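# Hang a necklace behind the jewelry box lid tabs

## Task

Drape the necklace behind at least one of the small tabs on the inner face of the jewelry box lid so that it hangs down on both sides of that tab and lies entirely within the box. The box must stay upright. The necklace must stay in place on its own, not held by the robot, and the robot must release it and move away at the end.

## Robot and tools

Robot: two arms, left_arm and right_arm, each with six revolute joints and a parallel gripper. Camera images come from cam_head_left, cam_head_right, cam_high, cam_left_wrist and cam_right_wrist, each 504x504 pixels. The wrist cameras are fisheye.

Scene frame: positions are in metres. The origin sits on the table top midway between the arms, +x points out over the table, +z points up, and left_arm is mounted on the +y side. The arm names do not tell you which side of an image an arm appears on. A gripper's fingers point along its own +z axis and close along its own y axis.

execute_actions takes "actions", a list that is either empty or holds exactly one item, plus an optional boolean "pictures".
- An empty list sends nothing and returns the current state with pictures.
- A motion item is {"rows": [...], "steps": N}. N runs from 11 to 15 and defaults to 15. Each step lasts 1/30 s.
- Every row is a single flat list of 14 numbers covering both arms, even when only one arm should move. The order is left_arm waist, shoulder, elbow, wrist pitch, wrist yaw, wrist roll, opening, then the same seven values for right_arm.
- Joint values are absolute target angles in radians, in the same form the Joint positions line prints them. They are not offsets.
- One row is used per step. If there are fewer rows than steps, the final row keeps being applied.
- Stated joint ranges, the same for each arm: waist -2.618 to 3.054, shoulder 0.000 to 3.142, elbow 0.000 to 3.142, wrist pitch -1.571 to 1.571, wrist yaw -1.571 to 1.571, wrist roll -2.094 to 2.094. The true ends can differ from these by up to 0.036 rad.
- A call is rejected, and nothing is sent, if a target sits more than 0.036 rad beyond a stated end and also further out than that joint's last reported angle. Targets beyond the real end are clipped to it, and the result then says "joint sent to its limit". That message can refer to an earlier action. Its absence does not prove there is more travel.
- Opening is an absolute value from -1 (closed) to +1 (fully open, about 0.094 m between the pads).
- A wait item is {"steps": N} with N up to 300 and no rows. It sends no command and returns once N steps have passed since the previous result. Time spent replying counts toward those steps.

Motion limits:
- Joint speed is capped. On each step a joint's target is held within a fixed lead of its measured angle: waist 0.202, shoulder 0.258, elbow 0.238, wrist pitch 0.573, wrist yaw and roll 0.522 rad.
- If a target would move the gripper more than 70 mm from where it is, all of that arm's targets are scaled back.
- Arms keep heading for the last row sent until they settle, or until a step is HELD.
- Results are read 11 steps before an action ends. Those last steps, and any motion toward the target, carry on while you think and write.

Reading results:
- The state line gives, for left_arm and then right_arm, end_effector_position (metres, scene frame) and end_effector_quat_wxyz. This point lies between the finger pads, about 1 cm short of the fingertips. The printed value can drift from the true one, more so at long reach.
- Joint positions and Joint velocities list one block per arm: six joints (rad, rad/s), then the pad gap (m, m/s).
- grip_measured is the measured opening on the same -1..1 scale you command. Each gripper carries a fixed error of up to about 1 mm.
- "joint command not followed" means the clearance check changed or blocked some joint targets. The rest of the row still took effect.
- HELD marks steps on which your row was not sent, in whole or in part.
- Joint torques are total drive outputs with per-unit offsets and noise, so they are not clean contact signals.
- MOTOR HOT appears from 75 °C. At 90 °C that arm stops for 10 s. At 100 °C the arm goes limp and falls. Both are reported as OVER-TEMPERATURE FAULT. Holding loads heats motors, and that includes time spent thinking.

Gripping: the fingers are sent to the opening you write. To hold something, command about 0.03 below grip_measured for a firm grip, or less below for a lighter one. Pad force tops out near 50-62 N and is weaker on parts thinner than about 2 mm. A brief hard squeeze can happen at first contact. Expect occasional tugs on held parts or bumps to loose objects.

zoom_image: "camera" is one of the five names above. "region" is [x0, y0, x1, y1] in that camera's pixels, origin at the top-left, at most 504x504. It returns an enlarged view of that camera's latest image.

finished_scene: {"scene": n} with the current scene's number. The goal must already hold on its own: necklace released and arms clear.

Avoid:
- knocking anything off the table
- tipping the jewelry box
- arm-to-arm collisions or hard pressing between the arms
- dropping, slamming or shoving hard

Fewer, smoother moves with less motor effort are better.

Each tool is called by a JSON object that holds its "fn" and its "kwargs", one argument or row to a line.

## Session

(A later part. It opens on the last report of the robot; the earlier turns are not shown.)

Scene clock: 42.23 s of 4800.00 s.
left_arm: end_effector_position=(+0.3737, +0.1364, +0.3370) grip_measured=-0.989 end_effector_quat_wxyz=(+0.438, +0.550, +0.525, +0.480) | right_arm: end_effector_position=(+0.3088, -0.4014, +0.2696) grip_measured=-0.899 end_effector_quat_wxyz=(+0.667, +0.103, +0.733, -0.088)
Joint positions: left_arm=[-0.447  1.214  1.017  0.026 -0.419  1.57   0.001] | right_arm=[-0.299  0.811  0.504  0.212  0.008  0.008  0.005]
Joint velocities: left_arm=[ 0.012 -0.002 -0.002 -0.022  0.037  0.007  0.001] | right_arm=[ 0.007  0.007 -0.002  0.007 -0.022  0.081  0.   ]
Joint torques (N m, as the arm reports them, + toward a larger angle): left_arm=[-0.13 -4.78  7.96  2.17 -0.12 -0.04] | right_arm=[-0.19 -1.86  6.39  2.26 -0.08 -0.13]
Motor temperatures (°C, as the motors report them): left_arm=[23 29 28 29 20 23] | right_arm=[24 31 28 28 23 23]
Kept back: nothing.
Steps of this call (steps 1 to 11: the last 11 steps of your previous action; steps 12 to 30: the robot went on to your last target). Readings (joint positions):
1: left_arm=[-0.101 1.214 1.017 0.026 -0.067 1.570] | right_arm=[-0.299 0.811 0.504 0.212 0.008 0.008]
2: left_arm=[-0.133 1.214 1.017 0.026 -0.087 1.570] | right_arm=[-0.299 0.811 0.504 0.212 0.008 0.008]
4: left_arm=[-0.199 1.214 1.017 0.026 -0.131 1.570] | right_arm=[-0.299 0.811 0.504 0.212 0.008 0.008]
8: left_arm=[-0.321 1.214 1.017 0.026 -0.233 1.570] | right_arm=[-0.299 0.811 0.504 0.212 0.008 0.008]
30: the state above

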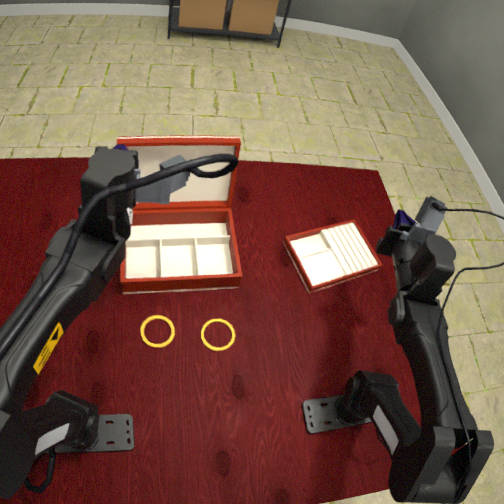

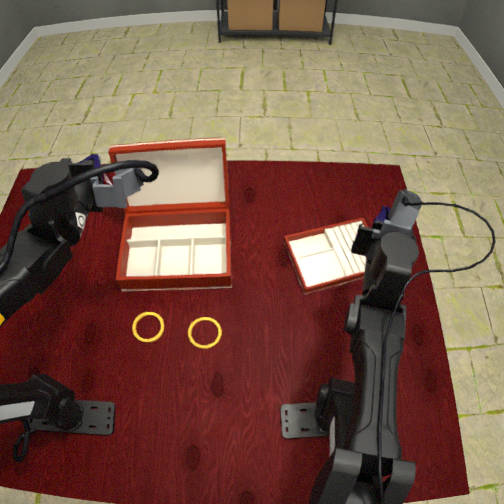

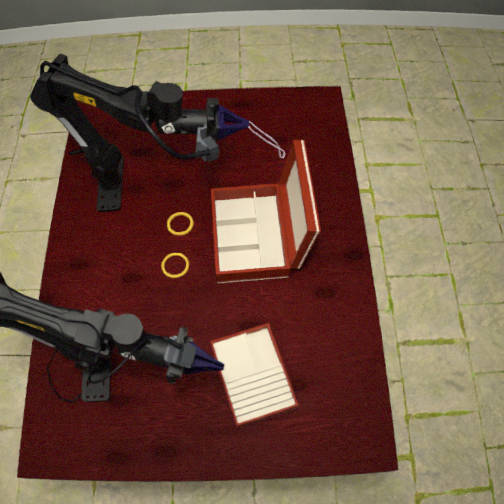

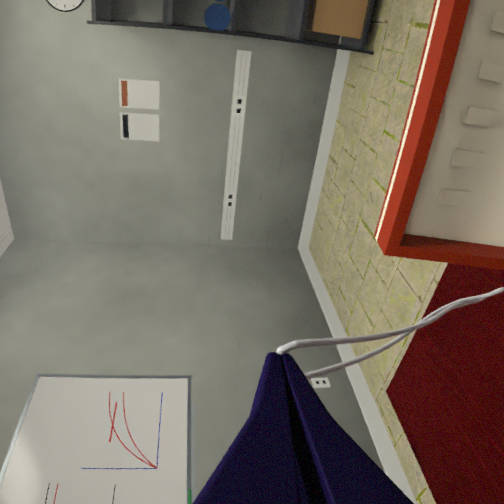

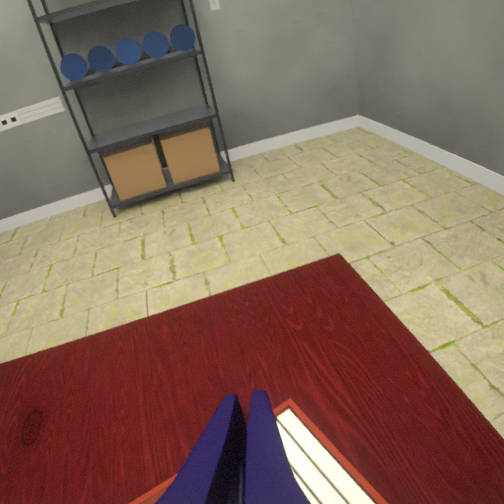

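{"fn": "execute_actions", "kwargs": {
  "actions": []
}}

Scene clock: 42.57 s of 4800.00 s.
left_arm: end_effector_position=(+0.3737, +0.1366, +0.3370) grip_measured=-0.989 end_effector_quat_wxyz=(+0.438, +0.550, +0.525, +0.480) | right_arm: end_effector_position=(+0.3088, -0.4014, +0.2696) grip_measured=-0.899 end_effector_quat_wxyz=(+0.667, +0.103, +0.733, -0.088)
Joint positions: left_arm=[-0.447  1.214  1.017  0.026 -0.42   1.57   0.001] | right_arm=[-0.299  0.811  0.504  0.212  0.008  0.008  0.005]
Joint velocities: left_arm=[-0.002 -0.017 -0.012  0.051  0.007  0.007  0.   ] | right_arm=[ 0.002 -0.002 -0.012 -0.007  0.081  0.051  0.002]
Joint torques (N m, as the arm reports them, + toward a larger angle): left_arm=[-0.16 -4.81  7.96  2.16 -0.13 -0.03] | right_arm=[-0.17 -1.65  6.37  2.2  -0.03 -0.08]
Motor temperatures (°C, as the motors report them): left_arm=[23 29 28 29 20 23] | right_arm=[24 31 28 28 23 23]
Kept back: nothing.
Steps of this call (steps 1 to 10: the robot went on to your last target). Readings (joint positions):
1: left_arm=[-0.447 1.214 1.017 0.026 -0.419 1.570] | right_arm=[-0.299 0.811 0.504 0.212 0.008 0.008]
2: left_arm=[-0.447 1.214 1.017 0.026 -0.419 1.570] | right_arm=[-0.299 0.811 0.504 0.212 0.008 0.008]
4: left_arm=[-0.447 1.214 1.017 0.026 -0.420 1.570] | right_arm=[-0.299 0.811 0.504 0.212 0.008 0.008]
8: left_arm=[-0.447 1.214 1.017 0.026 -0.420 1.570] | right_arm=[-0.299 0.811 0.504 0.212 0.008 0.008]
10: the state above

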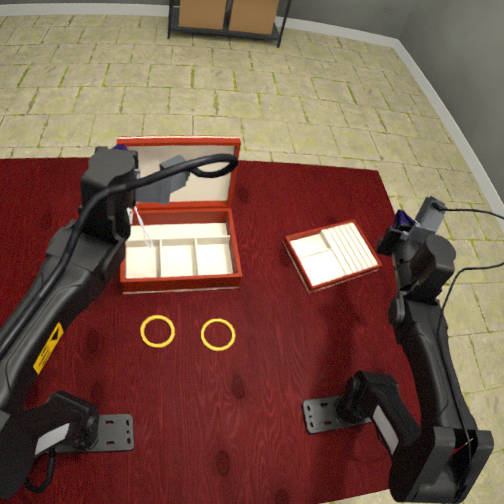

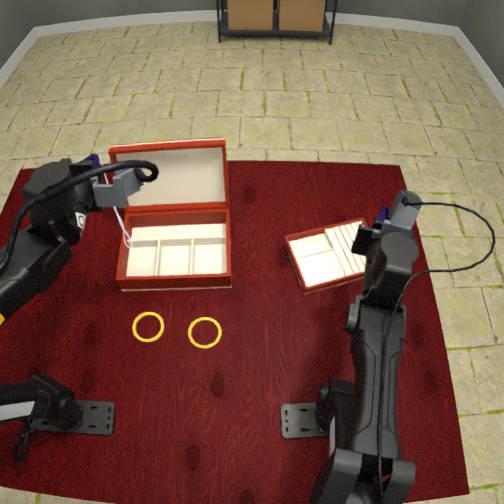

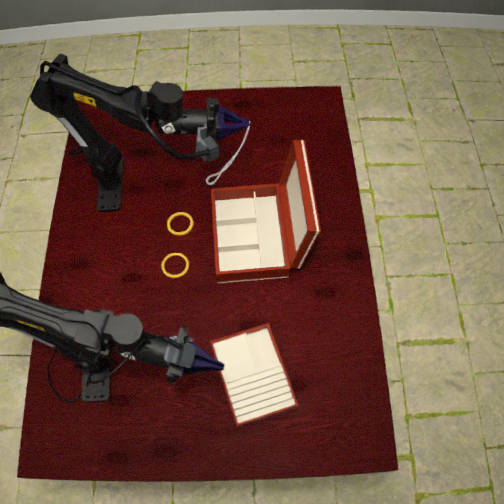

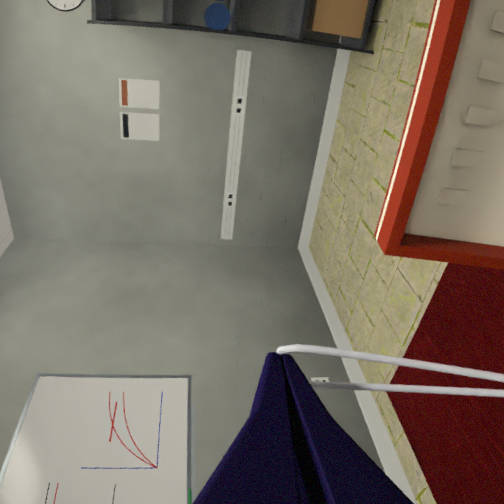

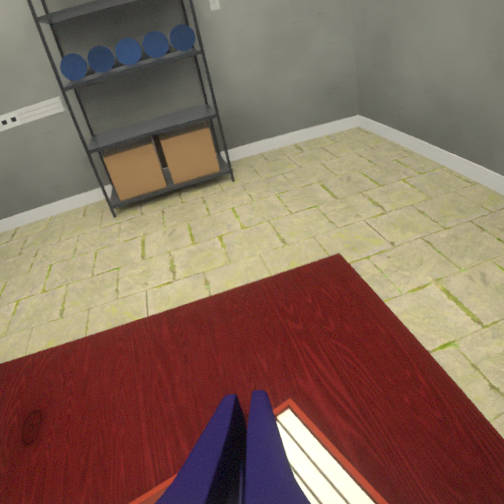

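{"fn": "execute_actions", "kwargs": {
  "actions": [
    {"rows":[[-0.47,1.22,1.02,0.035,-0.445,1.57,-1,-0.3,0.8,0.5,0.2,0,0,-0.9],[-0.49,1.24,1.035,0.04,-0.46,1.57,-1,-0.3,0.8,0.5,0.2,0,0,-0.9],[-0.51,1.26,1.05,0.05,-0.475,1.57,-1,-0.3,0.8,0.5,0.2,0,0,-0.9],[-0.53,1.28,1.065,0.055,-0.49,1.57,-1,-0.3,0.8,0.5,0.2,0,0,-0.9],[-0.55,1.30,1.08,0.06,-0.505,1.57,-1,-0.3,0.8,0.5,0.2,0,0,-0.9],[-0.57,1.32,1.095,0.065,-0.52,1.57,-1,-0.3,0.8,0.5,0.2,0,0,-0.9],[-0.59,1.34,1.11,0.075,-0.535,1.57,-1,-0.3,0.8,0.5,0.2,0,0,-0.9],[-0.61,1.36,1.125,0.08,-0.55,1.57,-1,-0.3,0.8,0.5,0.2,0,0,-0.9],[-0.63,1.38,1.14,0.085,-0.565,1.57,-1,-0.3,0.8,0.5,0.2,0,0,-0.9],[-0.65,1.40,1.155,0.095,-0.58,1.57,-1,-0.3,0.8,0.5,0.2,0,0,-0.9],[-0.67,1.42,1.17,0.10,-0.60,1.57,-1,-0.3,0.8,0.5,0.2,0,0,-0.9],[-0.685,1.44,1.185,0.105,-0.62,1.57,-1,-0.3,0.8,0.5,0.2,0,0,-0.9],[-0.70,1.46,1.20,0.11,-0.64,1.57,-1,-0.3,0.8,0.5,0.2,0,0,-0.9],[-0.71,1.48,1.21,0.12,-0.66,1.57,-1,-0.3,0.8,0.5,0.2,0,0,-0.9],[-0.72,1.49,1.215,0.125,-0.68,1.57,-1,-0.3,0.8,0.5,0.2,0,0,-0.9]],"steps":15}
  ]
}}

{"fn": "execute_actions", "kwargs": {
  "actions": [
    {"steps":45}
  ],
  "pictures": true
}}

Scene clock: 44.17 s of 4800.00 s.
left_arm: end_effector_position=(+0.3737, +0.1271, +0.3359) grip_measured=-0.989 end_effector_quat_wxyz=(+0.437, +0.552, +0.522, +0.481) | right_arm: end_effector_position=(+0.3088, -0.4014, +0.2696) grip_measured=-0.899 end_effector_quat_wxyz=(+0.667, +0.103, +0.733, -0.088)
Joint positions: left_arm=[-0.48   1.229  1.021  0.035 -0.449  1.57   0.001] | right_arm=[-0.299  0.811  0.504  0.212  0.008  0.008  0.005]
Joint velocities: left_arm=[-0.491  0.349  0.212 -0.007 -0.3   -0.051 -0.   ] | right_arm=[ 0.022  0.007 -0.017  0.007  0.007  0.051  0.002]
Joint torques (N m, as the arm reports them, + toward a larger angle): left_arm=[-1.48 -1.57 12.13  2.24  0.07 -0.05] | right_arm=[ 0.11 -1.62  6.46  2.19 -0.12 -0.12]
Motor temperatures (°C, as the motors report them): left_arm=[23 29 29 30 20 23] | right_arm=[24 31 28 28 23 23]
Steps of this call (steps 1 to 15: the robot went on to your last target; steps 16 to 44: nothing new was sent; steps 45 to 48: the first 4 steps of this action). Readings (joint positions):
45: left_arm=[-0.449 1.214 1.017 0.026 -0.423 1.570] | right_arm=[-0.299 0.811 0.504 0.212 0.008 0.008]
46: left_arm=[-0.454 1.216 1.017 0.027 -0.430 1.570] | right_arm=[-0.299 0.811 0.504 0.212 0.008 0.008]
48: the state above

Scene clock: 45.67 s of 4800.00 s.
left_arm: end_effector_position=(+0.3940, +0.0328, +0.3268) grip_measured=-0.989 end_effector_quat_wxyz=(+0.433, +0.564, +0.505, +0.489) | right_arm: end_effector_position=(+0.3088, -0.4014, +0.2696) grip_measured=-0.899 end_effector_quat_wxyz=(+0.667, +0.103, +0.733, -0.088)
Joint positions: left_arm=[-0.717  1.486  1.183  0.116 -0.669  1.57   0.001] | right_arm=[-0.299  0.811  0.504  0.212  0.008  0.008  0.005]
Joint velocities: left_arm=[-0.007  0.007 -0.037 -0.022 -0.022  0.007  0.001] | right_arm=[ 0.017 -0.007 -0.007 -0.037  0.007  0.081 -0.001]
Joint torques (N m, as the arm reports them, + toward a larger angle): left_arm=[-0.15 -5.75 12.03  2.12 -0.16 -0.03] | right_arm=[-0.2  -1.55  6.31  2.22 -0.14 -0.11]
Motor temperatures (°C, as the motors report them): left_arm=[23 29 29 30 20 23] | right_arm=[24 31 28 28 23 23]
Kept back: nothing.
Steps of this call (steps 1 to 11: the last 11 steps of your previous action; steps 12 to 45: the robot went on to your last target). Readings (joint positions):
1: left_arm=[-0.499 1.244 1.031 0.038 -0.460 1.570] | right_arm=[-0.299 0.811 0.504 0.212 0.008 0.008]
2: left_arm=[-0.520 1.264 1.043 0.042 -0.470 1.570] | right_arm=[-0.299 0.811 0.504 0.212 0.008 0.008]
4: left_arm=[-0.563 1.309 1.071 0.052 -0.492 1.570] | right_arm=[-0.299 0.811 0.504 0.212 0.008 0.008]
8: left_arm=[-0.645 1.397 1.129 0.072 -0.544 1.570] | right_arm=[-0.299 0.811 0.504 0.212 0.008 0.008]
45: the state above
All arms were judged still, so your last target was given up. Only a new action makes them travel on or press farther. Fingers that are still opening or closing keep moving.

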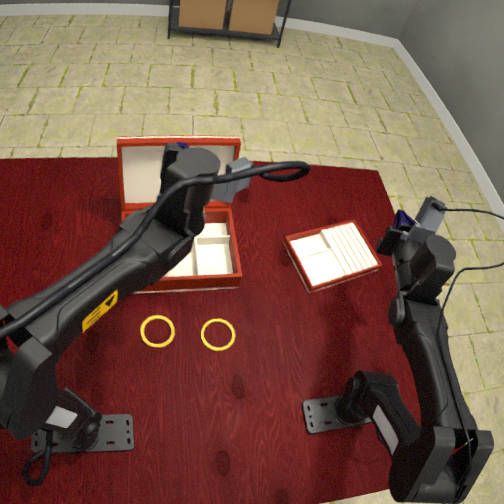

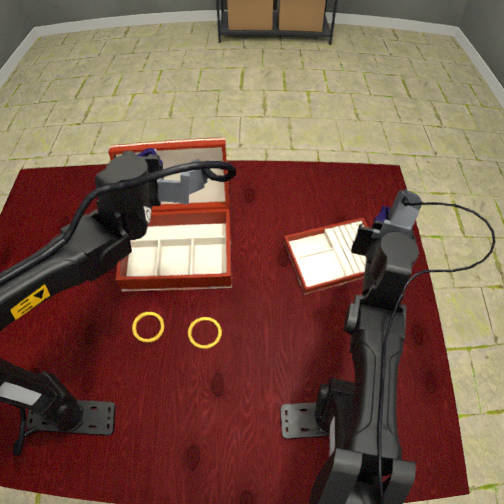

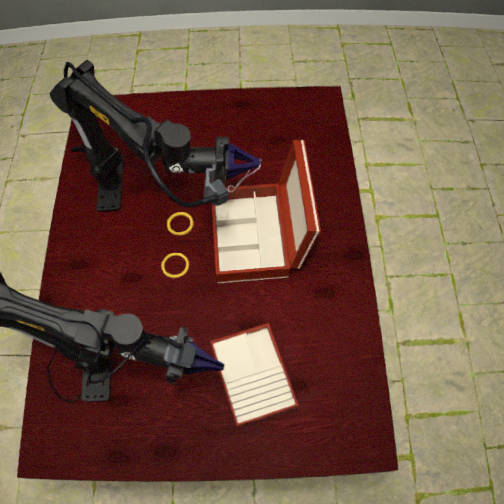

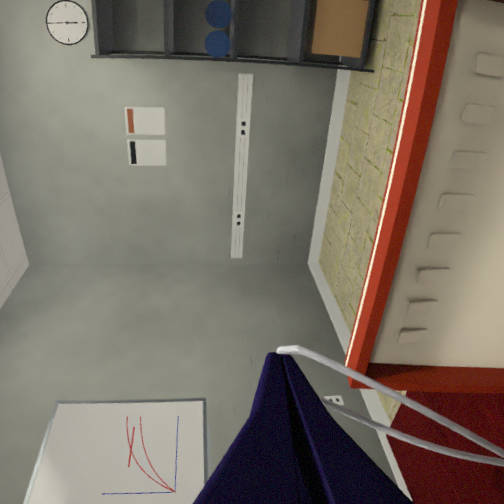

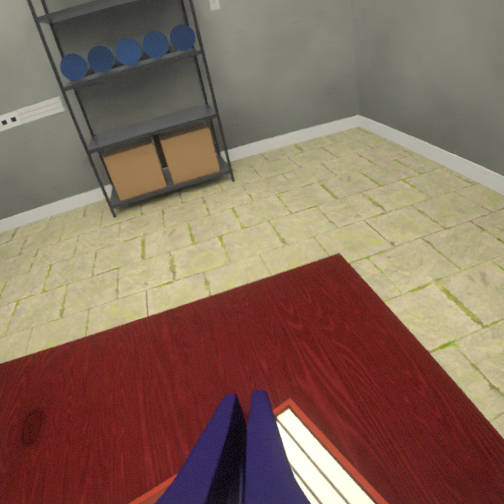

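{"fn": "execute_actions", "kwargs": {
  "actions": [
    {"steps":30}
  ],
  "pictures": true
}}

Scene clock: 46.67 s of 4800.00 s.
left_arm: end_effector_position=(+0.3940, +0.0329, +0.3268) grip_measured=-0.989 end_effector_quat_wxyz=(+0.433, +0.564, +0.505, +0.490) | right_arm: end_effector_position=(+0.3088, -0.4014, +0.2696) grip_measured=-0.899 end_effector_quat_wxyz=(+0.667, +0.103, +0.733, -0.088)
Joint positions: left_arm=[-0.717  1.486  1.183  0.116 -0.67   1.57   0.001] | right_arm=[-0.299  0.811  0.504  0.212  0.008  0.008  0.005]
Joint velocities: left_arm=[-0.012 -0.022 -0.022 -0.007 -0.051  0.007 -0.   ] | right_arm=[-0.012 -0.037 -0.002  0.007 -0.037 -0.037  0.   ]
Joint torques (N m, as the arm reports them, + toward a larger angle): left_arm=[-0.2  -5.71 12.06  2.12 -0.18 -0.04] | right_arm=[ 0.08 -1.63  6.3   2.19 -0.12 -0.13]
Motor temperatures (°C, as the motors report them): left_arm=[23 29 30 30 20 23] | right_arm=[24 31 29 28 23 23]
Kept back: nothing.
Steps of this call (steps 1 to 30: nothing new was sent). Readings (joint positions):
1: left_arm=[-0.717 1.486 1.183 0.116 -0.669 1.570] | right_arm=[-0.299 0.811 0.504 0.212 0.008 0.008]
2: left_arm=[-0.717 1.486 1.183 0.116 -0.669 1.570] | right_arm=[-0.299 0.811 0.504 0.212 0.008 0.008]
4: left_arm=[-0.717 1.486 1.183 0.116 -0.669 1.570] | right_arm=[-0.299 0.811 0.504 0.212 0.008 0.008]
8: left_arm=[-0.717 1.486 1.183 0.116 -0.669 1.570] | right_arm=[-0.299 0.811 0.504 0.212 0.008 0.008]
30: the state above

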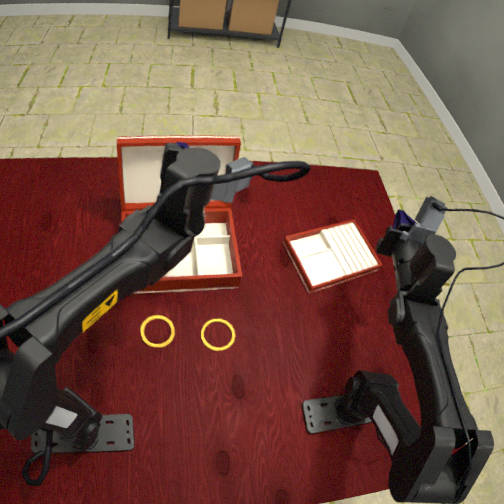

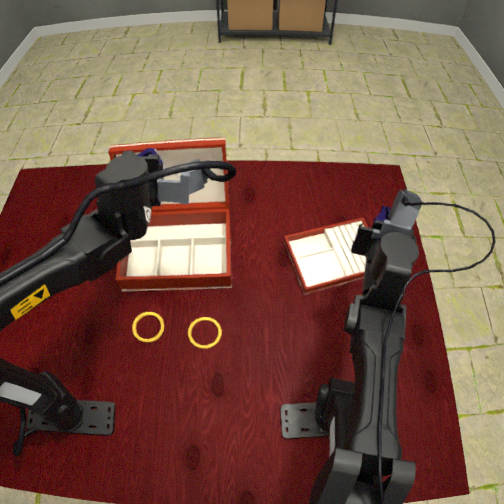

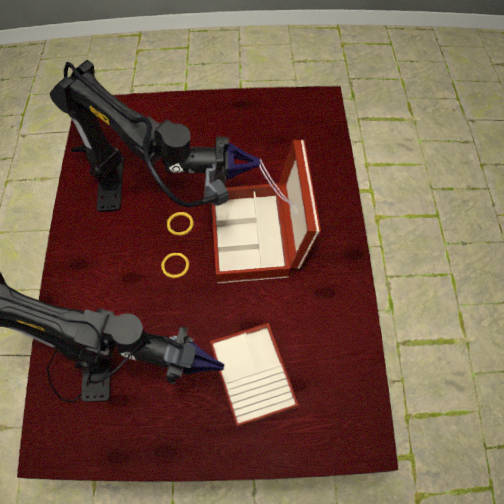

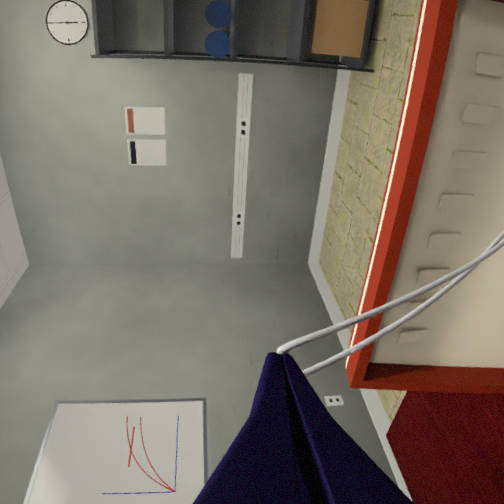

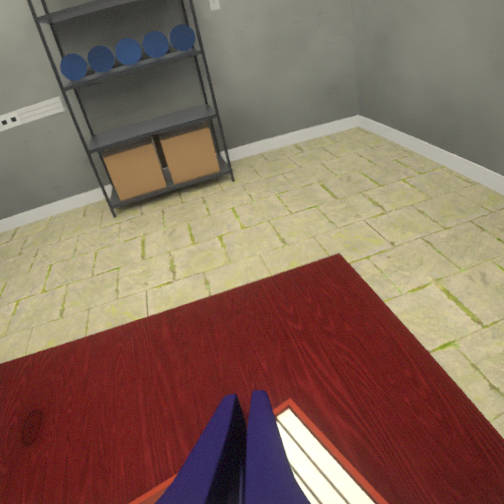

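{"fn": "execute_actions", "kwargs": {
  "actions": [
    {"rows":[[-0.72,1.493,1.175,0.135,-0.68,1.57,-1,-0.3,0.8,0.5,0.2,0,0,-0.9],[-0.72,1.496,1.165,0.15,-0.68,1.57,-1,-0.3,0.8,0.5,0.2,0,0,-0.9],[-0.72,1.499,1.155,0.163,-0.68,1.57,-1,-0.3,0.8,0.5,0.2,0,0,-0.9],[-0.72,1.502,1.145,0.176,-0.68,1.57,-1,-0.3,0.8,0.5,0.2,0,0,-0.9],[-0.72,1.505,1.135,0.189,-0.68,1.57,-1,-0.3,0.8,0.5,0.2,0,0,-0.9],[-0.72,1.508,1.125,0.202,-0.68,1.57,-1,-0.3,0.8,0.5,0.2,0,0,-0.9],[-0.72,1.511,1.115,0.215,-0.68,1.57,-1,-0.3,0.8,0.5,0.2,0,0,-0.9],[-0.72,1.514,1.105,0.228,-0.68,1.57,-1,-0.3,0.8,0.5,0.2,0,0,-0.9],[-0.72,1.517,1.095,0.241,-0.68,1.57,-1,-0.3,0.8,0.5,0.2,0,0,-0.9],[-0.72,1.52,1.085,0.254,-0.68,1.57,-1,-0.3,0.8,0.5,0.2,0,0,-0.9],[-0.72,1.523,1.075,0.267,-0.68,1.57,-1,-0.3,0.8,0.5,0.2,0,0,-0.9],[-0.72,1.526,1.065,0.28,-0.68,1.57,-1,-0.3,0.8,0.5,0.2,0,0,-0.9],[-0.72,1.529,1.055,0.293,-0.68,1.57,-1,-0.3,0.8,0.5,0.2,0,0,-0.9],[-0.72,1.532,1.045,0.306,-0.68,1.57,-1,-0.3,0.8,0.5,0.2,0,0,-0.9],[-0.72,1.535,1.035,0.32,-0.68,1.57,-1,-0.3,0.8,0.5,0.2,0,0,-0.9]],"steps":15}
  ]
}}

{"fn": "execute_actions", "kwargs": {
  "actions": [
    {"steps":40}
  ],
  "pictures": true
}}

Scene clock: 48.90 s of 4800.00 s.
left_arm: end_effector_position=(+0.3944, +0.0325, +0.3293) grip_measured=-0.989 end_effector_quat_wxyz=(+0.439, +0.559, +0.505, +0.491) | right_arm: end_effector_position=(+0.3088, -0.4014, +0.2696) grip_measured=-0.899 end_effector_quat_wxyz=(+0.667, +0.103, +0.733, -0.088)
Joint positions: left_arm=[-0.717  1.486  1.18   0.134 -0.67   1.57   0.001] | right_arm=[-0.299  0.811  0.504  0.212  0.008  0.008  0.005]
Joint velocities: left_arm=[ 0.002  0.012 -0.105  0.418  0.037 -0.037  0.   ] | right_arm=[-0.002  0.012  0.002  0.037  0.007  0.007 -0.   ]
Joint torques (N m, as the arm reports them, + toward a larger angle): left_arm=[-0.13 -4.89  6.91  1.92 -0.15 -0.05] | right_arm=[-0.09 -1.55  6.34  2.21 -0.12 -0.12]
Motor temperatures (°C, as the motors report them): left_arm=[23 29 31 30 20 23] | right_arm=[24 31 29 29 23 23]
Steps of this call (steps 1 to 63: nothing new was sent; steps 64 to 67: the first 4 steps of this action). Readings (joint positions):
64: left_arm=[-0.717 1.486 1.183 0.117 -0.670 1.570] | right_arm=[-0.299 0.811 0.504 0.212 0.008 0.008]
65: left_arm=[-0.717 1.486 1.183 0.120 -0.670 1.570] | right_arm=[-0.299 0.811 0.504 0.212 0.008 0.008]
67: the state above

Scene clock: 50.23 s of 4800.00 s.
left_arm: end_effector_position=(+0.3981, +0.0297, +0.2860) grip_measured=-0.989 end_effector_quat_wxyz=(+0.439, +0.559, +0.505, +0.491) | right_arm: end_effector_position=(+0.3088, -0.4014, +0.2696) grip_measured=-0.899 end_effector_quat_wxyz=(+0.667, +0.103, +0.733, -0.088)
Joint positions: left_arm=[-0.717  1.529  1.047  0.311 -0.67   1.57   0.001] | right_arm=[-0.299  0.811  0.504  0.212  0.008  0.008  0.005]
Joint velocities: left_arm=[ 0.007  0.017 -0.002 -0.022  0.007  0.066  0.   ] | right_arm=[-0.017 -0.007 -0.012 -0.022  0.081  0.051  0.   ]
Joint torques (N m, as the arm reports them, + toward a larger angle): left_arm=[-0.2  -5.93  8.08  2.12 -0.17 -0.04] | right_arm=[-0.18 -1.65  6.34  2.26 -0.07 -0.13]
Motor temperatures (°C, as the motors report them): left_arm=[23 29 31 31 20 23] | right_arm=[24 31 29 29 23 23]
Kept back: nothing.
Steps of this call (steps 1 to 11: the last 11 steps of your previous action; steps 12 to 40: the robot went on to your last target). Readings (joint positions):
1: left_arm=[-0.717 1.486 1.175 0.147 -0.670 1.570] | right_arm=[-0.299 0.811 0.504 0.212 0.008 0.008]
2: left_arm=[-0.717 1.486 1.168 0.159 -0.670 1.570] | right_arm=[-0.299 0.811 0.504 0.212 0.008 0.008]
4: left_arm=[-0.717 1.486 1.148 0.182 -0.670 1.570] | right_arm=[-0.299 0.811 0.504 0.212 0.008 0.008]
8: left_arm=[-0.717 1.503 1.105 0.227 -0.670 1.570] | right_arm=[-0.299 0.811 0.504 0.212 0.008 0.008]
40: the state above

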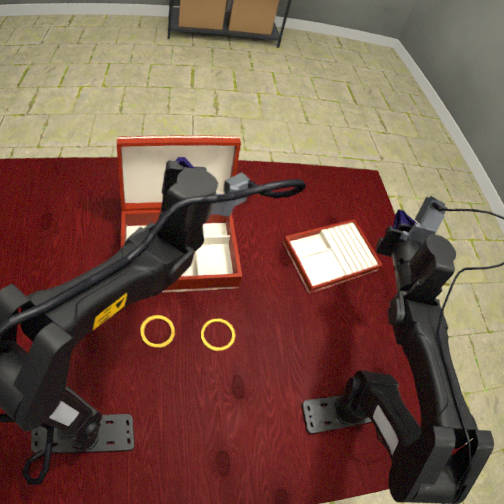

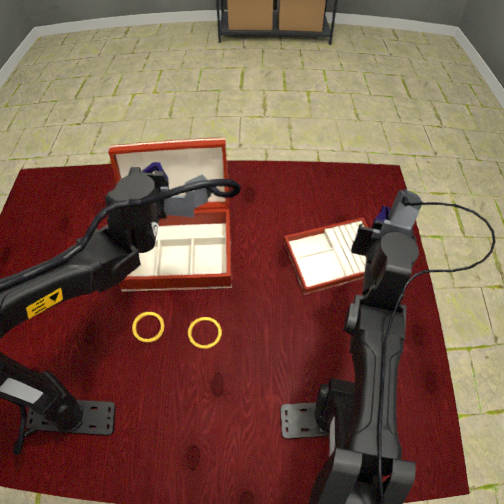

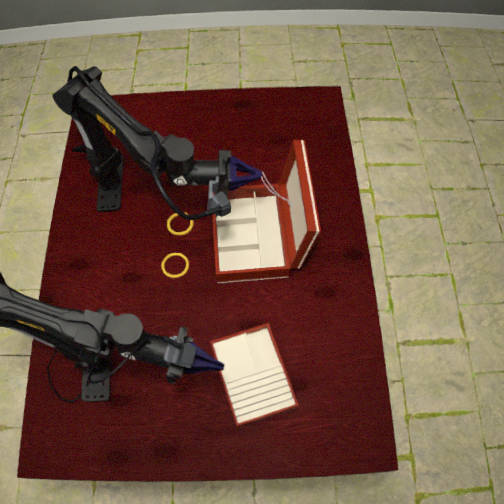

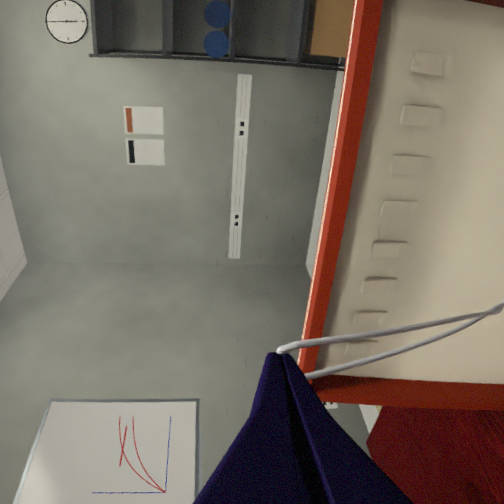

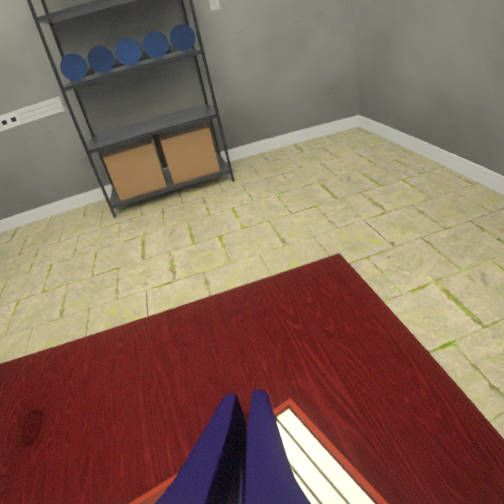

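{"fn": "execute_actions", "kwargs": {
  "actions": [
    {"rows":[[-0.722,1.55,1.04,0.322,-0.682,1.57,-1,-0.3,0.8,0.5,0.2,0,0,-0.9],[-0.724,1.565,1.045,0.335,-0.684,1.57,-1,-0.3,0.8,0.5,0.2,0,0,-0.9],[-0.726,1.58,1.05,0.35,-0.686,1.57,-1,-0.3,0.8,0.5,0.2,0,0,-0.9],[-0.728,1.595,1.055,0.365,-0.688,1.57,-1,-0.3,0.8,0.5,0.2,0,0,-0.9],[-0.73,1.61,1.06,0.38,-0.69,1.57,-1,-0.3,0.8,0.5,0.2,0,0,-0.9],[-0.732,1.625,1.065,0.395,-0.692,1.57,-1,-0.3,0.8,0.5,0.2,0,0,-0.9],[-0.734,1.64,1.07,0.41,-0.694,1.57,-1,-0.3,0.8,0.5,0.2,0,0,-0.9],[-0.736,1.655,1.075,0.425,-0.696,1.57,-1,-0.3,0.8,0.5,0.2,0,0,-0.9],[-0.738,1.67,1.075,0.44,-0.698,1.57,-1,-0.3,0.8,0.5,0.2,0,0,-0.9],[-0.74,1.685,1.075,0.455,-0.70,1.57,-1,-0.3,0.8,0.5,0.2,0,0,-0.9],[-0.74,1.70,1.075,0.47,-0.70,1.57,-1,-0.3,0.8,0.5,0.2,0,0,-0.9],[-0.74,1.715,1.075,0.485,-0.70,1.57,-1,-0.3,0.8,0.5,0.2,0,0,-0.9],[-0.74,1.73,1.075,0.50,-0.70,1.57,-1,-0.3,0.8,0.5,0.2,0,0,-0.9],[-0.74,1.745,1.075,0.51,-0.70,1.57,-1,-0.3,0.8,0.5,0.2,0,0,-0.9],[-0.74,1.76,1.075,0.52,-0.70,1.57,-1,-0.3,0.8,0.5,0.2,0,0,-0.9]],"steps":15}
  ]
}}

{"fn": "execute_actions", "kwargs": {
  "actions": [
    {"steps":40}
  ],
  "pictures": true
}}

Scene clock: 51.93 s of 4800.00 s.
left_arm: end_effector_position=(+0.4009, +0.0282, +0.2834) grip_measured=-0.989 end_effector_quat_wxyz=(+0.440, +0.556, +0.505, +0.492) | right_arm: end_effector_position=(+0.3088, -0.4014, +0.2696) grip_measured=-0.899 end_effector_quat_wxyz=(+0.667, +0.103, +0.733, -0.088)
Joint positions: left_arm=[-0.717  1.546  1.047  0.333 -0.674  1.571  0.001] | right_arm=[-0.299  0.811  0.504  0.212  0.008  0.008  0.005]
Joint velocities: left_arm=[ 0.012  0.31   0.002  0.315 -0.066  0.007 -0.001] | right_arm=[-0.017  0.012  0.007  0.022 -0.007 -0.037 -0.001]
Joint torques (N m, as the arm reports them, + toward a larger angle): left_arm=[-0.8  -4.15  9.8   1.87 -0.14 -0.03] | right_arm=[-0.04 -1.7   6.1   2.24 -0.13 -0.08]
Motor temperatures (°C, as the motors report them): left_arm=[23 29 31 31 20 23] | right_arm=[24 31 29 29 23 23]
Steps of this call (steps 1 to 15: the robot went on to your last target; steps 16 to 47: nothing new was sent; steps 48 to 51: the first 4 steps of this action). Readings (joint positions):
48: left_arm=[-0.717 1.529 1.047 0.311 -0.670 1.570] | right_arm=[-0.299 0.811 0.504 0.212 0.008 0.008]
49: left_arm=[-0.717 1.532 1.047 0.314 -0.671 1.571] | right_arm=[-0.299 0.811 0.504 0.212 0.008 0.008]
51: the state above

Scene clock: 53.27 s of 4800.00 s.
left_arm: end_effector_position=(+0.4254, +0.0026, +0.2228) grip_measured=-0.989 end_effector_quat_wxyz=(+0.427, +0.567, +0.505, +0.491) | right_arm: end_effector_position=(+0.3088, -0.4014, +0.2696) grip_measured=-0.899 end_effector_quat_wxyz=(+0.667, +0.103, +0.733, -0.088)
Joint positions: left_arm=[-0.731  1.757  1.047  0.511 -0.689  1.571  0.001] | right_arm=[-0.299  0.811  0.504  0.212  0.008  0.008  0.005]
Joint velocities: left_arm=[-0.002 -0.007 -0.012 -0.022 -0.007 -0.007 -0.001] | right_arm=[-0.017 -0.002 -0.012  0.007  0.066  0.022 -0.   ]
Joint torques (N m, as the arm reports them, + toward a larger angle): left_arm=[-0.65 -7.77 11.03  2.12 -0.18 -0.05] | right_arm=[-0.11 -1.69  6.52  2.31 -0.05 -0.11]
Motor temperatures (°C, as the motors report them): left_arm=[23 29 31 31 20 23] | right_arm=[24 31 29 29 23 23]
Kept back: nothing.
Steps of this call (steps 1 to 11: the last 11 steps of your previous action; steps 12 to 40: the robot went on to your last target). Readings (joint positions):
1: left_arm=[-0.717 1.558 1.047 0.344 -0.676 1.571] | right_arm=[-0.299 0.811 0.504 0.212 0.008 0.008]
2: left_arm=[-0.717 1.573 1.047 0.355 -0.677 1.571] | right_arm=[-0.299 0.811 0.504 0.212 0.008 0.008]
4: left_arm=[-0.718 1.608 1.047 0.377 -0.680 1.571] | right_arm=[-0.299 0.811 0.504 0.212 0.008 0.008]
8: left_arm=[-0.728 1.679 1.047 0.419 -0.685 1.571] | right_arm=[-0.299 0.811 0.504 0.212 0.008 0.008]
40: the state above

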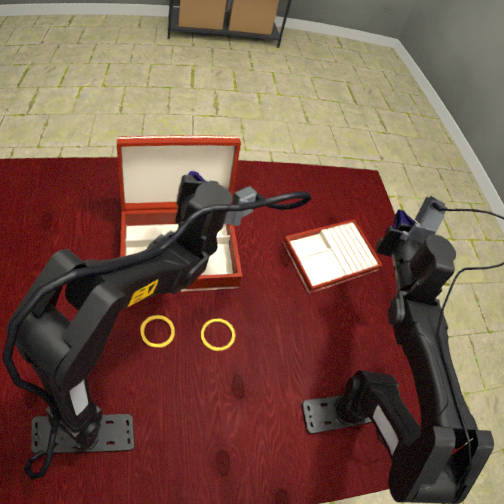

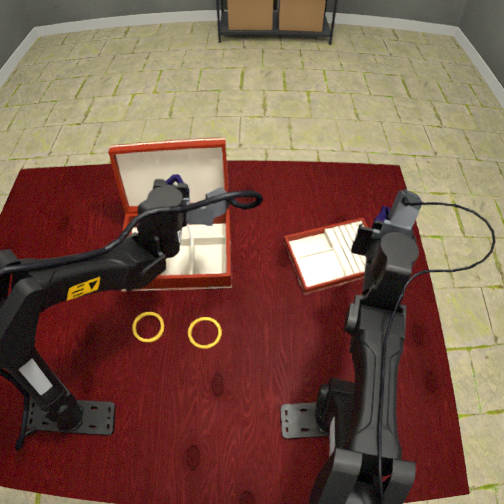

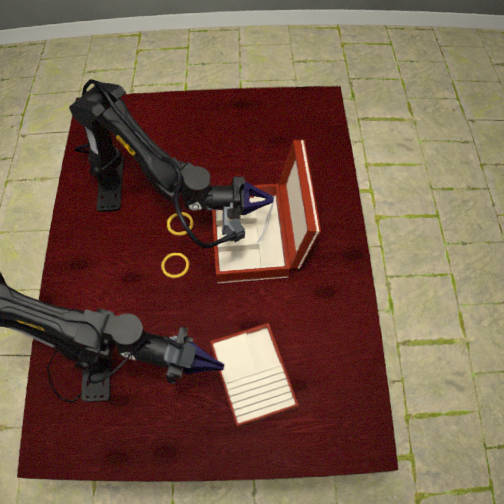

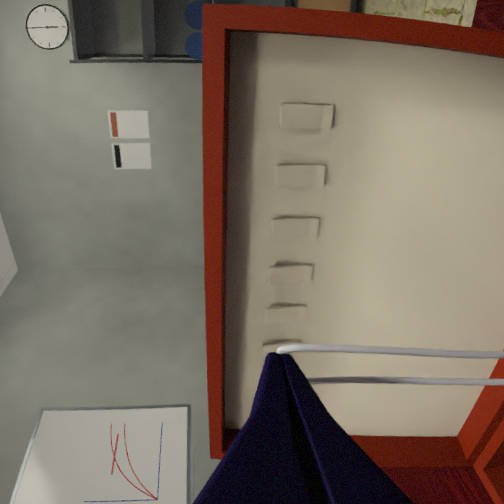

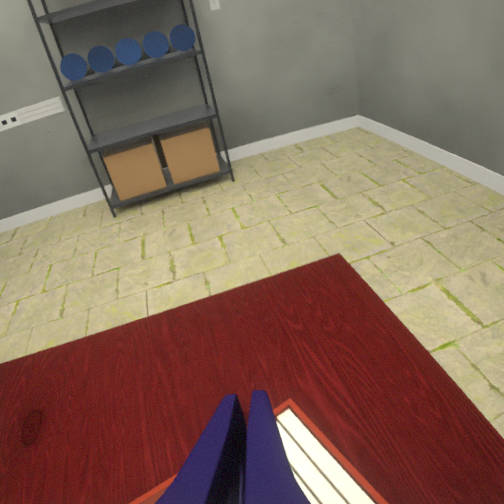

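{"fn": "execute_actions", "kwargs": {
  "actions": [
    {"rows":[[-0.74,1.76,1.08,0.52,-0.70,1.57,-1,-0.3,0.8,0.5,0.2,0,0,-0.9],[-0.74,1.76,1.085,0.52,-0.70,1.57,-1,-0.3,0.8,0.5,0.2,0,0,-0.9],[-0.74,1.76,1.09,0.52,-0.70,1.57,-1,-0.3,0.8,0.5,0.2,0,0,-0.9],[-0.735,1.77,1.10,0.52,-0.695,1.57,-1,-0.3,0.8,0.5,0.2,0,0,-0.9],[-0.725,1.775,1.11,0.52,-0.685,1.57,-1,-0.3,0.8,0.5,0.2,0,0,-0.9],[-0.72,1.78,1.115,0.52,-0.68,1.57,-1,-0.3,0.8,0.5,0.2,0,0,-0.9],[-0.715,1.785,1.12,0.52,-0.675,1.57,-1,-0.3,0.8,0.5,0.2,0,0,-0.9],[-0.71,1.79,1.125,0.515,-0.67,1.57,-1,-0.3,0.8,0.5,0.2,0,0,-0.9],[-0.705,1.795,1.13,0.515,-0.665,1.57,-1,-0.3,0.8,0.5,0.2,0,0,-0.9],[-0.70,1.80,1.135,0.515,-0.66,1.57,-1,-0.3,0.8,0.5,0.2,0,0,-0.9]],"steps":15}
  ]
}}

{"fn": "execute_actions", "kwargs": {
  "actions": [
    {"steps":30}
  ],
  "pictures": true
}}

Scene clock: 54.50 s of 4800.00 s.
left_arm: end_effector_position=(+0.4260, +0.0022, +0.2249) grip_measured=-0.989 end_effector_quat_wxyz=(+0.429, +0.565, +0.505, +0.492) | right_arm: end_effector_position=(+0.3088, -0.4014, +0.2696) grip_measured=-0.899 end_effector_quat_wxyz=(+0.667, +0.103, +0.733, -0.088)
Joint positions: left_arm=[-0.731  1.757  1.052  0.511 -0.69   1.571  0.001] | right_arm=[-0.299  0.811  0.504  0.212  0.008  0.008  0.005]
Joint velocities: left_arm=[ 0.027 -0.007  0.11  -0.007 -0.007  0.066 -0.   ] | right_arm=[-0.012  0.012 -0.002  0.007  0.022  0.022  0.   ]
Joint torques (N m, as the arm reports them, + toward a larger angle): left_arm=[-0.25 -7.04 12.25  2.14 -0.11 -0.03] | right_arm=[-0.08 -1.58  6.58  2.25 -0.09 -0.07]
Motor temperatures (°C, as the motors report them): left_arm=[23 29 31 31 20 23] | right_arm=[24 30 29 29 23 23]
Steps of this call (steps 1 to 15: the robot went on to your last target; steps 16 to 33: nothing new was sent; steps 34 to 37: the first 4 steps of this action). Readings (joint positions):
34: left_arm=[-0.731 1.757 1.047 0.511 -0.689 1.571] | right_arm=[-0.299 0.811 0.504 0.212 0.008 0.008]
35: left_arm=[-0.731 1.757 1.047 0.511 -0.689 1.571] | right_arm=[-0.299 0.811 0.504 0.212 0.008 0.008]
37: the state above

Scene clock: 55.50 s of 4800.00 s.
left_arm: end_effector_position=(+0.4405, +0.0021, +0.2353) grip_measured=-0.989 end_effector_quat_wxyz=(+0.439, +0.554, +0.507, +0.493) | right_arm: end_effector_position=(+0.3088, -0.4014, +0.2696) grip_measured=-0.899 end_effector_quat_wxyz=(+0.667, +0.103, +0.733, -0.088)
Joint positions: left_arm=[-0.707  1.787  1.108  0.515 -0.67   1.571  0.001] | right_arm=[-0.299  0.811  0.504  0.212  0.008  0.008  0.005]
Joint velocities: left_arm=[-0.017 -0.017 -0.017 -0.037 -0.007 -0.11   0.001] | right_arm=[ 0.007 -0.002 -0.017 -0.066  0.022 -0.007  0.   ]
Joint torques (N m, as the arm reports them, + toward a larger angle): left_arm=[ 0.6  -7.33 10.95  2.04  0.08 -0.04] | right_arm=[-0.23 -1.84  6.36  2.2  -0.14 -0.06]
Motor temperatures (°C, as the motors report them): left_arm=[23 30 32 31 20 23] | right_arm=[24 30 29 29 23 23]
Kept back: nothing.
Steps of this call (steps 1 to 11: the last 11 steps of your previous action; steps 12 to 30: the robot went on to your last target). Readings (joint positions):
1: left_arm=[-0.731 1.758 1.058 0.511 -0.690 1.571] | right_arm=[-0.299 0.811 0.504 0.212 0.008 0.008]
2: left_arm=[-0.731 1.760 1.067 0.511 -0.690 1.571] | right_arm=[-0.299 0.811 0.504 0.212 0.008 0.008]
4: left_arm=[-0.729 1.765 1.086 0.513 -0.687 1.571] | right_arm=[-0.299 0.811 0.504 0.212 0.008 0.008]
8: left_arm=[-0.715 1.779 1.108 0.515 -0.676 1.571] | right_arm=[-0.299 0.811 0.504 0.212 0.008 0.008]
30: the state above
All arms were judged still, so your last target was given up. Only a new action makes them travel on or press farther. Fingers that are still opening or closing keep moving.

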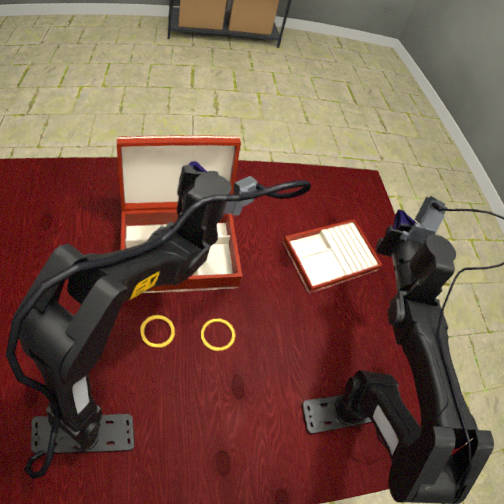

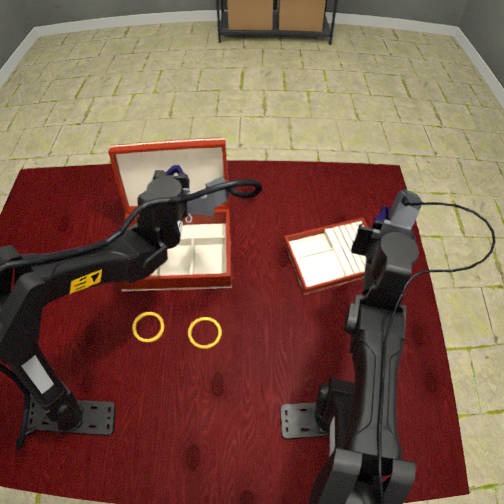

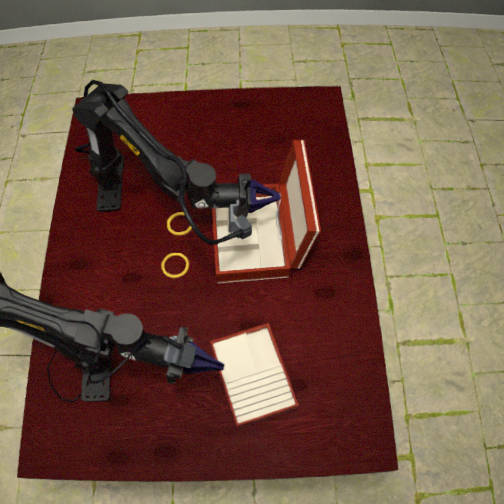

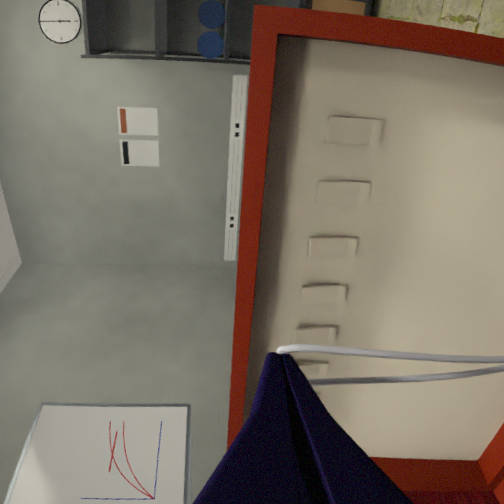

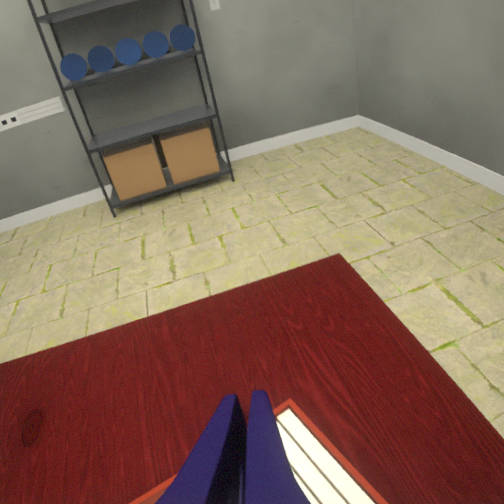

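{"fn": "execute_actions", "kwargs": {
  "actions": [
    {"rows":[[-0.70,1.805,1.135,0.518,-0.66,1.57,-1,-0.3,0.8,0.5,0.2,0,0,-0.9],[-0.697,1.81,1.14,0.52,-0.657,1.57,-1,-0.3,0.8,0.5,0.2,0,0,-0.9],[-0.694,1.815,1.143,0.521,-0.654,1.57,-1,-0.3,0.8,0.5,0.2,0,0,-0.9],[-0.691,1.82,1.147,0.522,-0.651,1.57,-1,-0.3,0.8,0.5,0.2,0,0,-0.9],[-0.688,1.825,1.15,0.523,-0.648,1.57,-1,-0.3,0.8,0.5,0.2,0,0,-0.9],[-0.685,1.83,1.154,0.525,-0.645,1.57,-1,-0.3,0.8,0.5,0.2,0,0,-0.9],[-0.682,1.835,1.158,0.526,-0.643,1.57,-1,-0.3,0.8,0.5,0.2,0,0,-0.9],[-0.679,1.84,1.162,0.527,-0.64,1.57,-1,-0.3,0.8,0.5,0.2,0,0,-0.9],[-0.675,1.845,1.166,0.529,-0.637,1.57,-1,-0.3,0.8,0.5,0.2,0,0,-0.9],[-0.672,1.85,1.17,0.53,-0.635,1.57,-1,-0.3,0.8,0.5,0.2,0,0,-0.9]],"steps":15}
  ]
}}

{"fn": "execute_actions", "kwargs": {
  "actions": [
    {"steps":30}
  ],
  "pictures": true
}}

Scene clock: 56.73 s of 4800.00 s.
left_arm: end_effector_position=(+0.4411, +0.0014, +0.2343) grip_measured=-0.989 end_effector_quat_wxyz=(+0.440, +0.555, +0.506, +0.493) | right_arm: end_effector_position=(+0.3088, -0.4014, +0.2696) grip_measured=-0.899 end_effector_quat_wxyz=(+0.667, +0.103, +0.733, -0.088)
Joint positions: left_arm=[-0.707  1.791  1.11   0.517 -0.668  1.571  0.001] | right_arm=[-0.299  0.811  0.504  0.212  0.008  0.008  0.005]
Joint velocities: left_arm=[ 0.022  0.11   0.051  0.022  0.095  0.022 -0.   ] | right_arm=[-0.017  0.007 -0.007 -0.037  0.037  0.037 -0.001]
Joint torques (N m, as the arm reports them, + toward a larger angle): left_arm=[ 1.1  -6.72 11.44  2.08  0.11 -0.06] | right_arm=[-0.15 -1.48  6.42  2.27 -0.11 -0.07]
Motor temperatures (°C, as the motors report them): left_arm=[23 30 32 32 20 23] | right_arm=[24 30 29 29 23 23]
Steps of this call (steps 1 to 33: nothing new was sent; steps 34 to 37: the first 4 steps of this action). Readings (joint positions):
34: left_arm=[-0.707 1.787 1.108 0.515 -0.670 1.571] | right_arm=[-0.299 0.811 0.504 0.212 0.008 0.008]
35: left_arm=[-0.707 1.787 1.108 0.515 -0.669 1.571] | right_arm=[-0.299 0.811 0.504 0.212 0.008 0.008]
37: the state above

Scene clock: 57.73 s of 4800.00 s.
left_arm: end_effector_position=(+0.4548, +0.0047, +0.2231) grip_measured=-0.989 end_effector_quat_wxyz=(+0.433, +0.558, +0.509, +0.491) | right_arm: end_effector_position=(+0.3088, -0.4014, +0.2696) grip_measured=-0.899 end_effector_quat_wxyz=(+0.667, +0.103, +0.733, -0.088)
Joint positions: left_arm=[-0.68   1.838  1.138  0.521 -0.645  1.571  0.001] | right_arm=[-0.299  0.811  0.504  0.212  0.008  0.008  0.005]
Joint velocities: left_arm=[-0.002  0.007  0.027 -0.022  0.022  0.007  0.   ] | right_arm=[-0.017 -0.032 -0.002  0.007  0.037  0.007 -0.   ]
Joint torques (N m, as the arm reports them, + toward a larger angle): left_arm=[ 0.63 -7.96 11.4   2.13  0.07 -0.05] | right_arm=[-0.1  -1.64  6.36  2.25 -0.11 -0.07]
Motor temperatures (°C, as the motors report them): left_arm=[23 30 32 32 20 23] | right_arm=[24 30 29 29 23 23]
Kept back: nothing.
Steps of this call (steps 1 to 11: the last 11 steps of your previous action; steps 12 to 30: the robot went on to your last target). Readings (joint positions):
1: left_arm=[-0.706 1.796 1.114 0.517 -0.666 1.571] | right_arm=[-0.299 0.811 0.504 0.212 0.008 0.008]
2: left_arm=[-0.704 1.802 1.118 0.518 -0.663 1.571] | right_arm=[-0.299 0.811 0.504 0.212 0.008 0.008]
4: left_arm=[-0.698 1.814 1.126 0.518 -0.658 1.571] | right_arm=[-0.299 0.811 0.504 0.212 0.008 0.008]
8: left_arm=[-0.684 1.835 1.138 0.519 -0.650 1.571] | right_arm=[-0.299 0.811 0.504 0.212 0.008 0.008]
30: the state above
All arms were judged still, so your last target was given up. Only a new action makes them travel on or press farther. Fingers that are still opening or closing keep moving.

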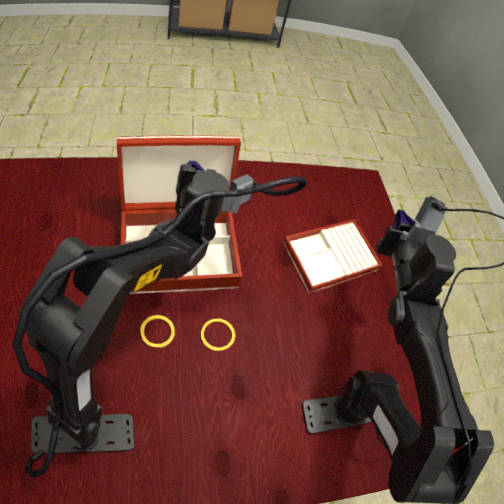

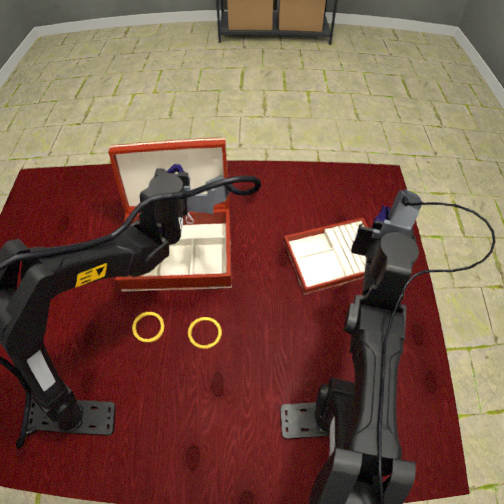

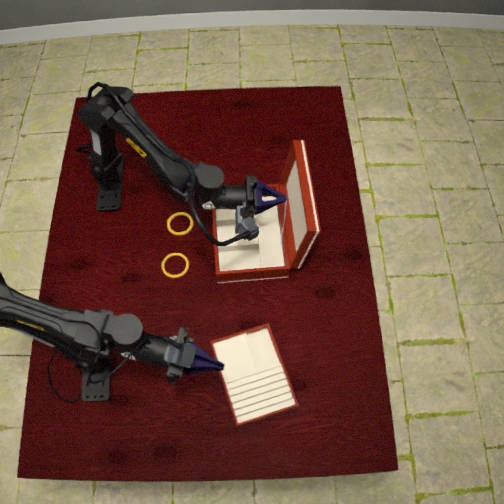

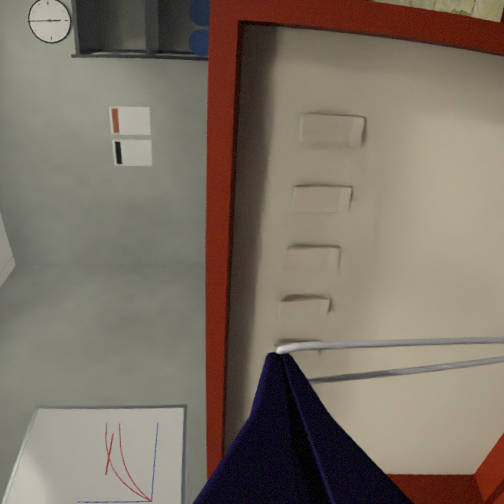

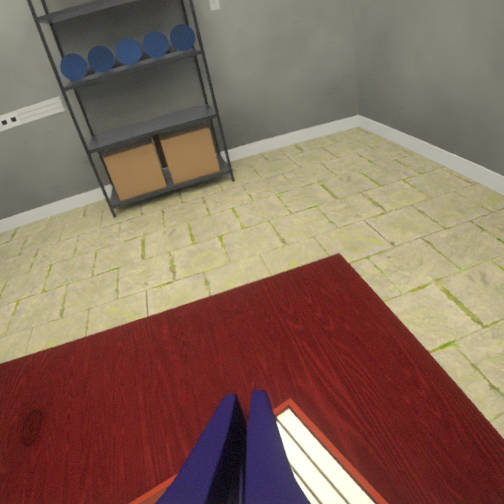

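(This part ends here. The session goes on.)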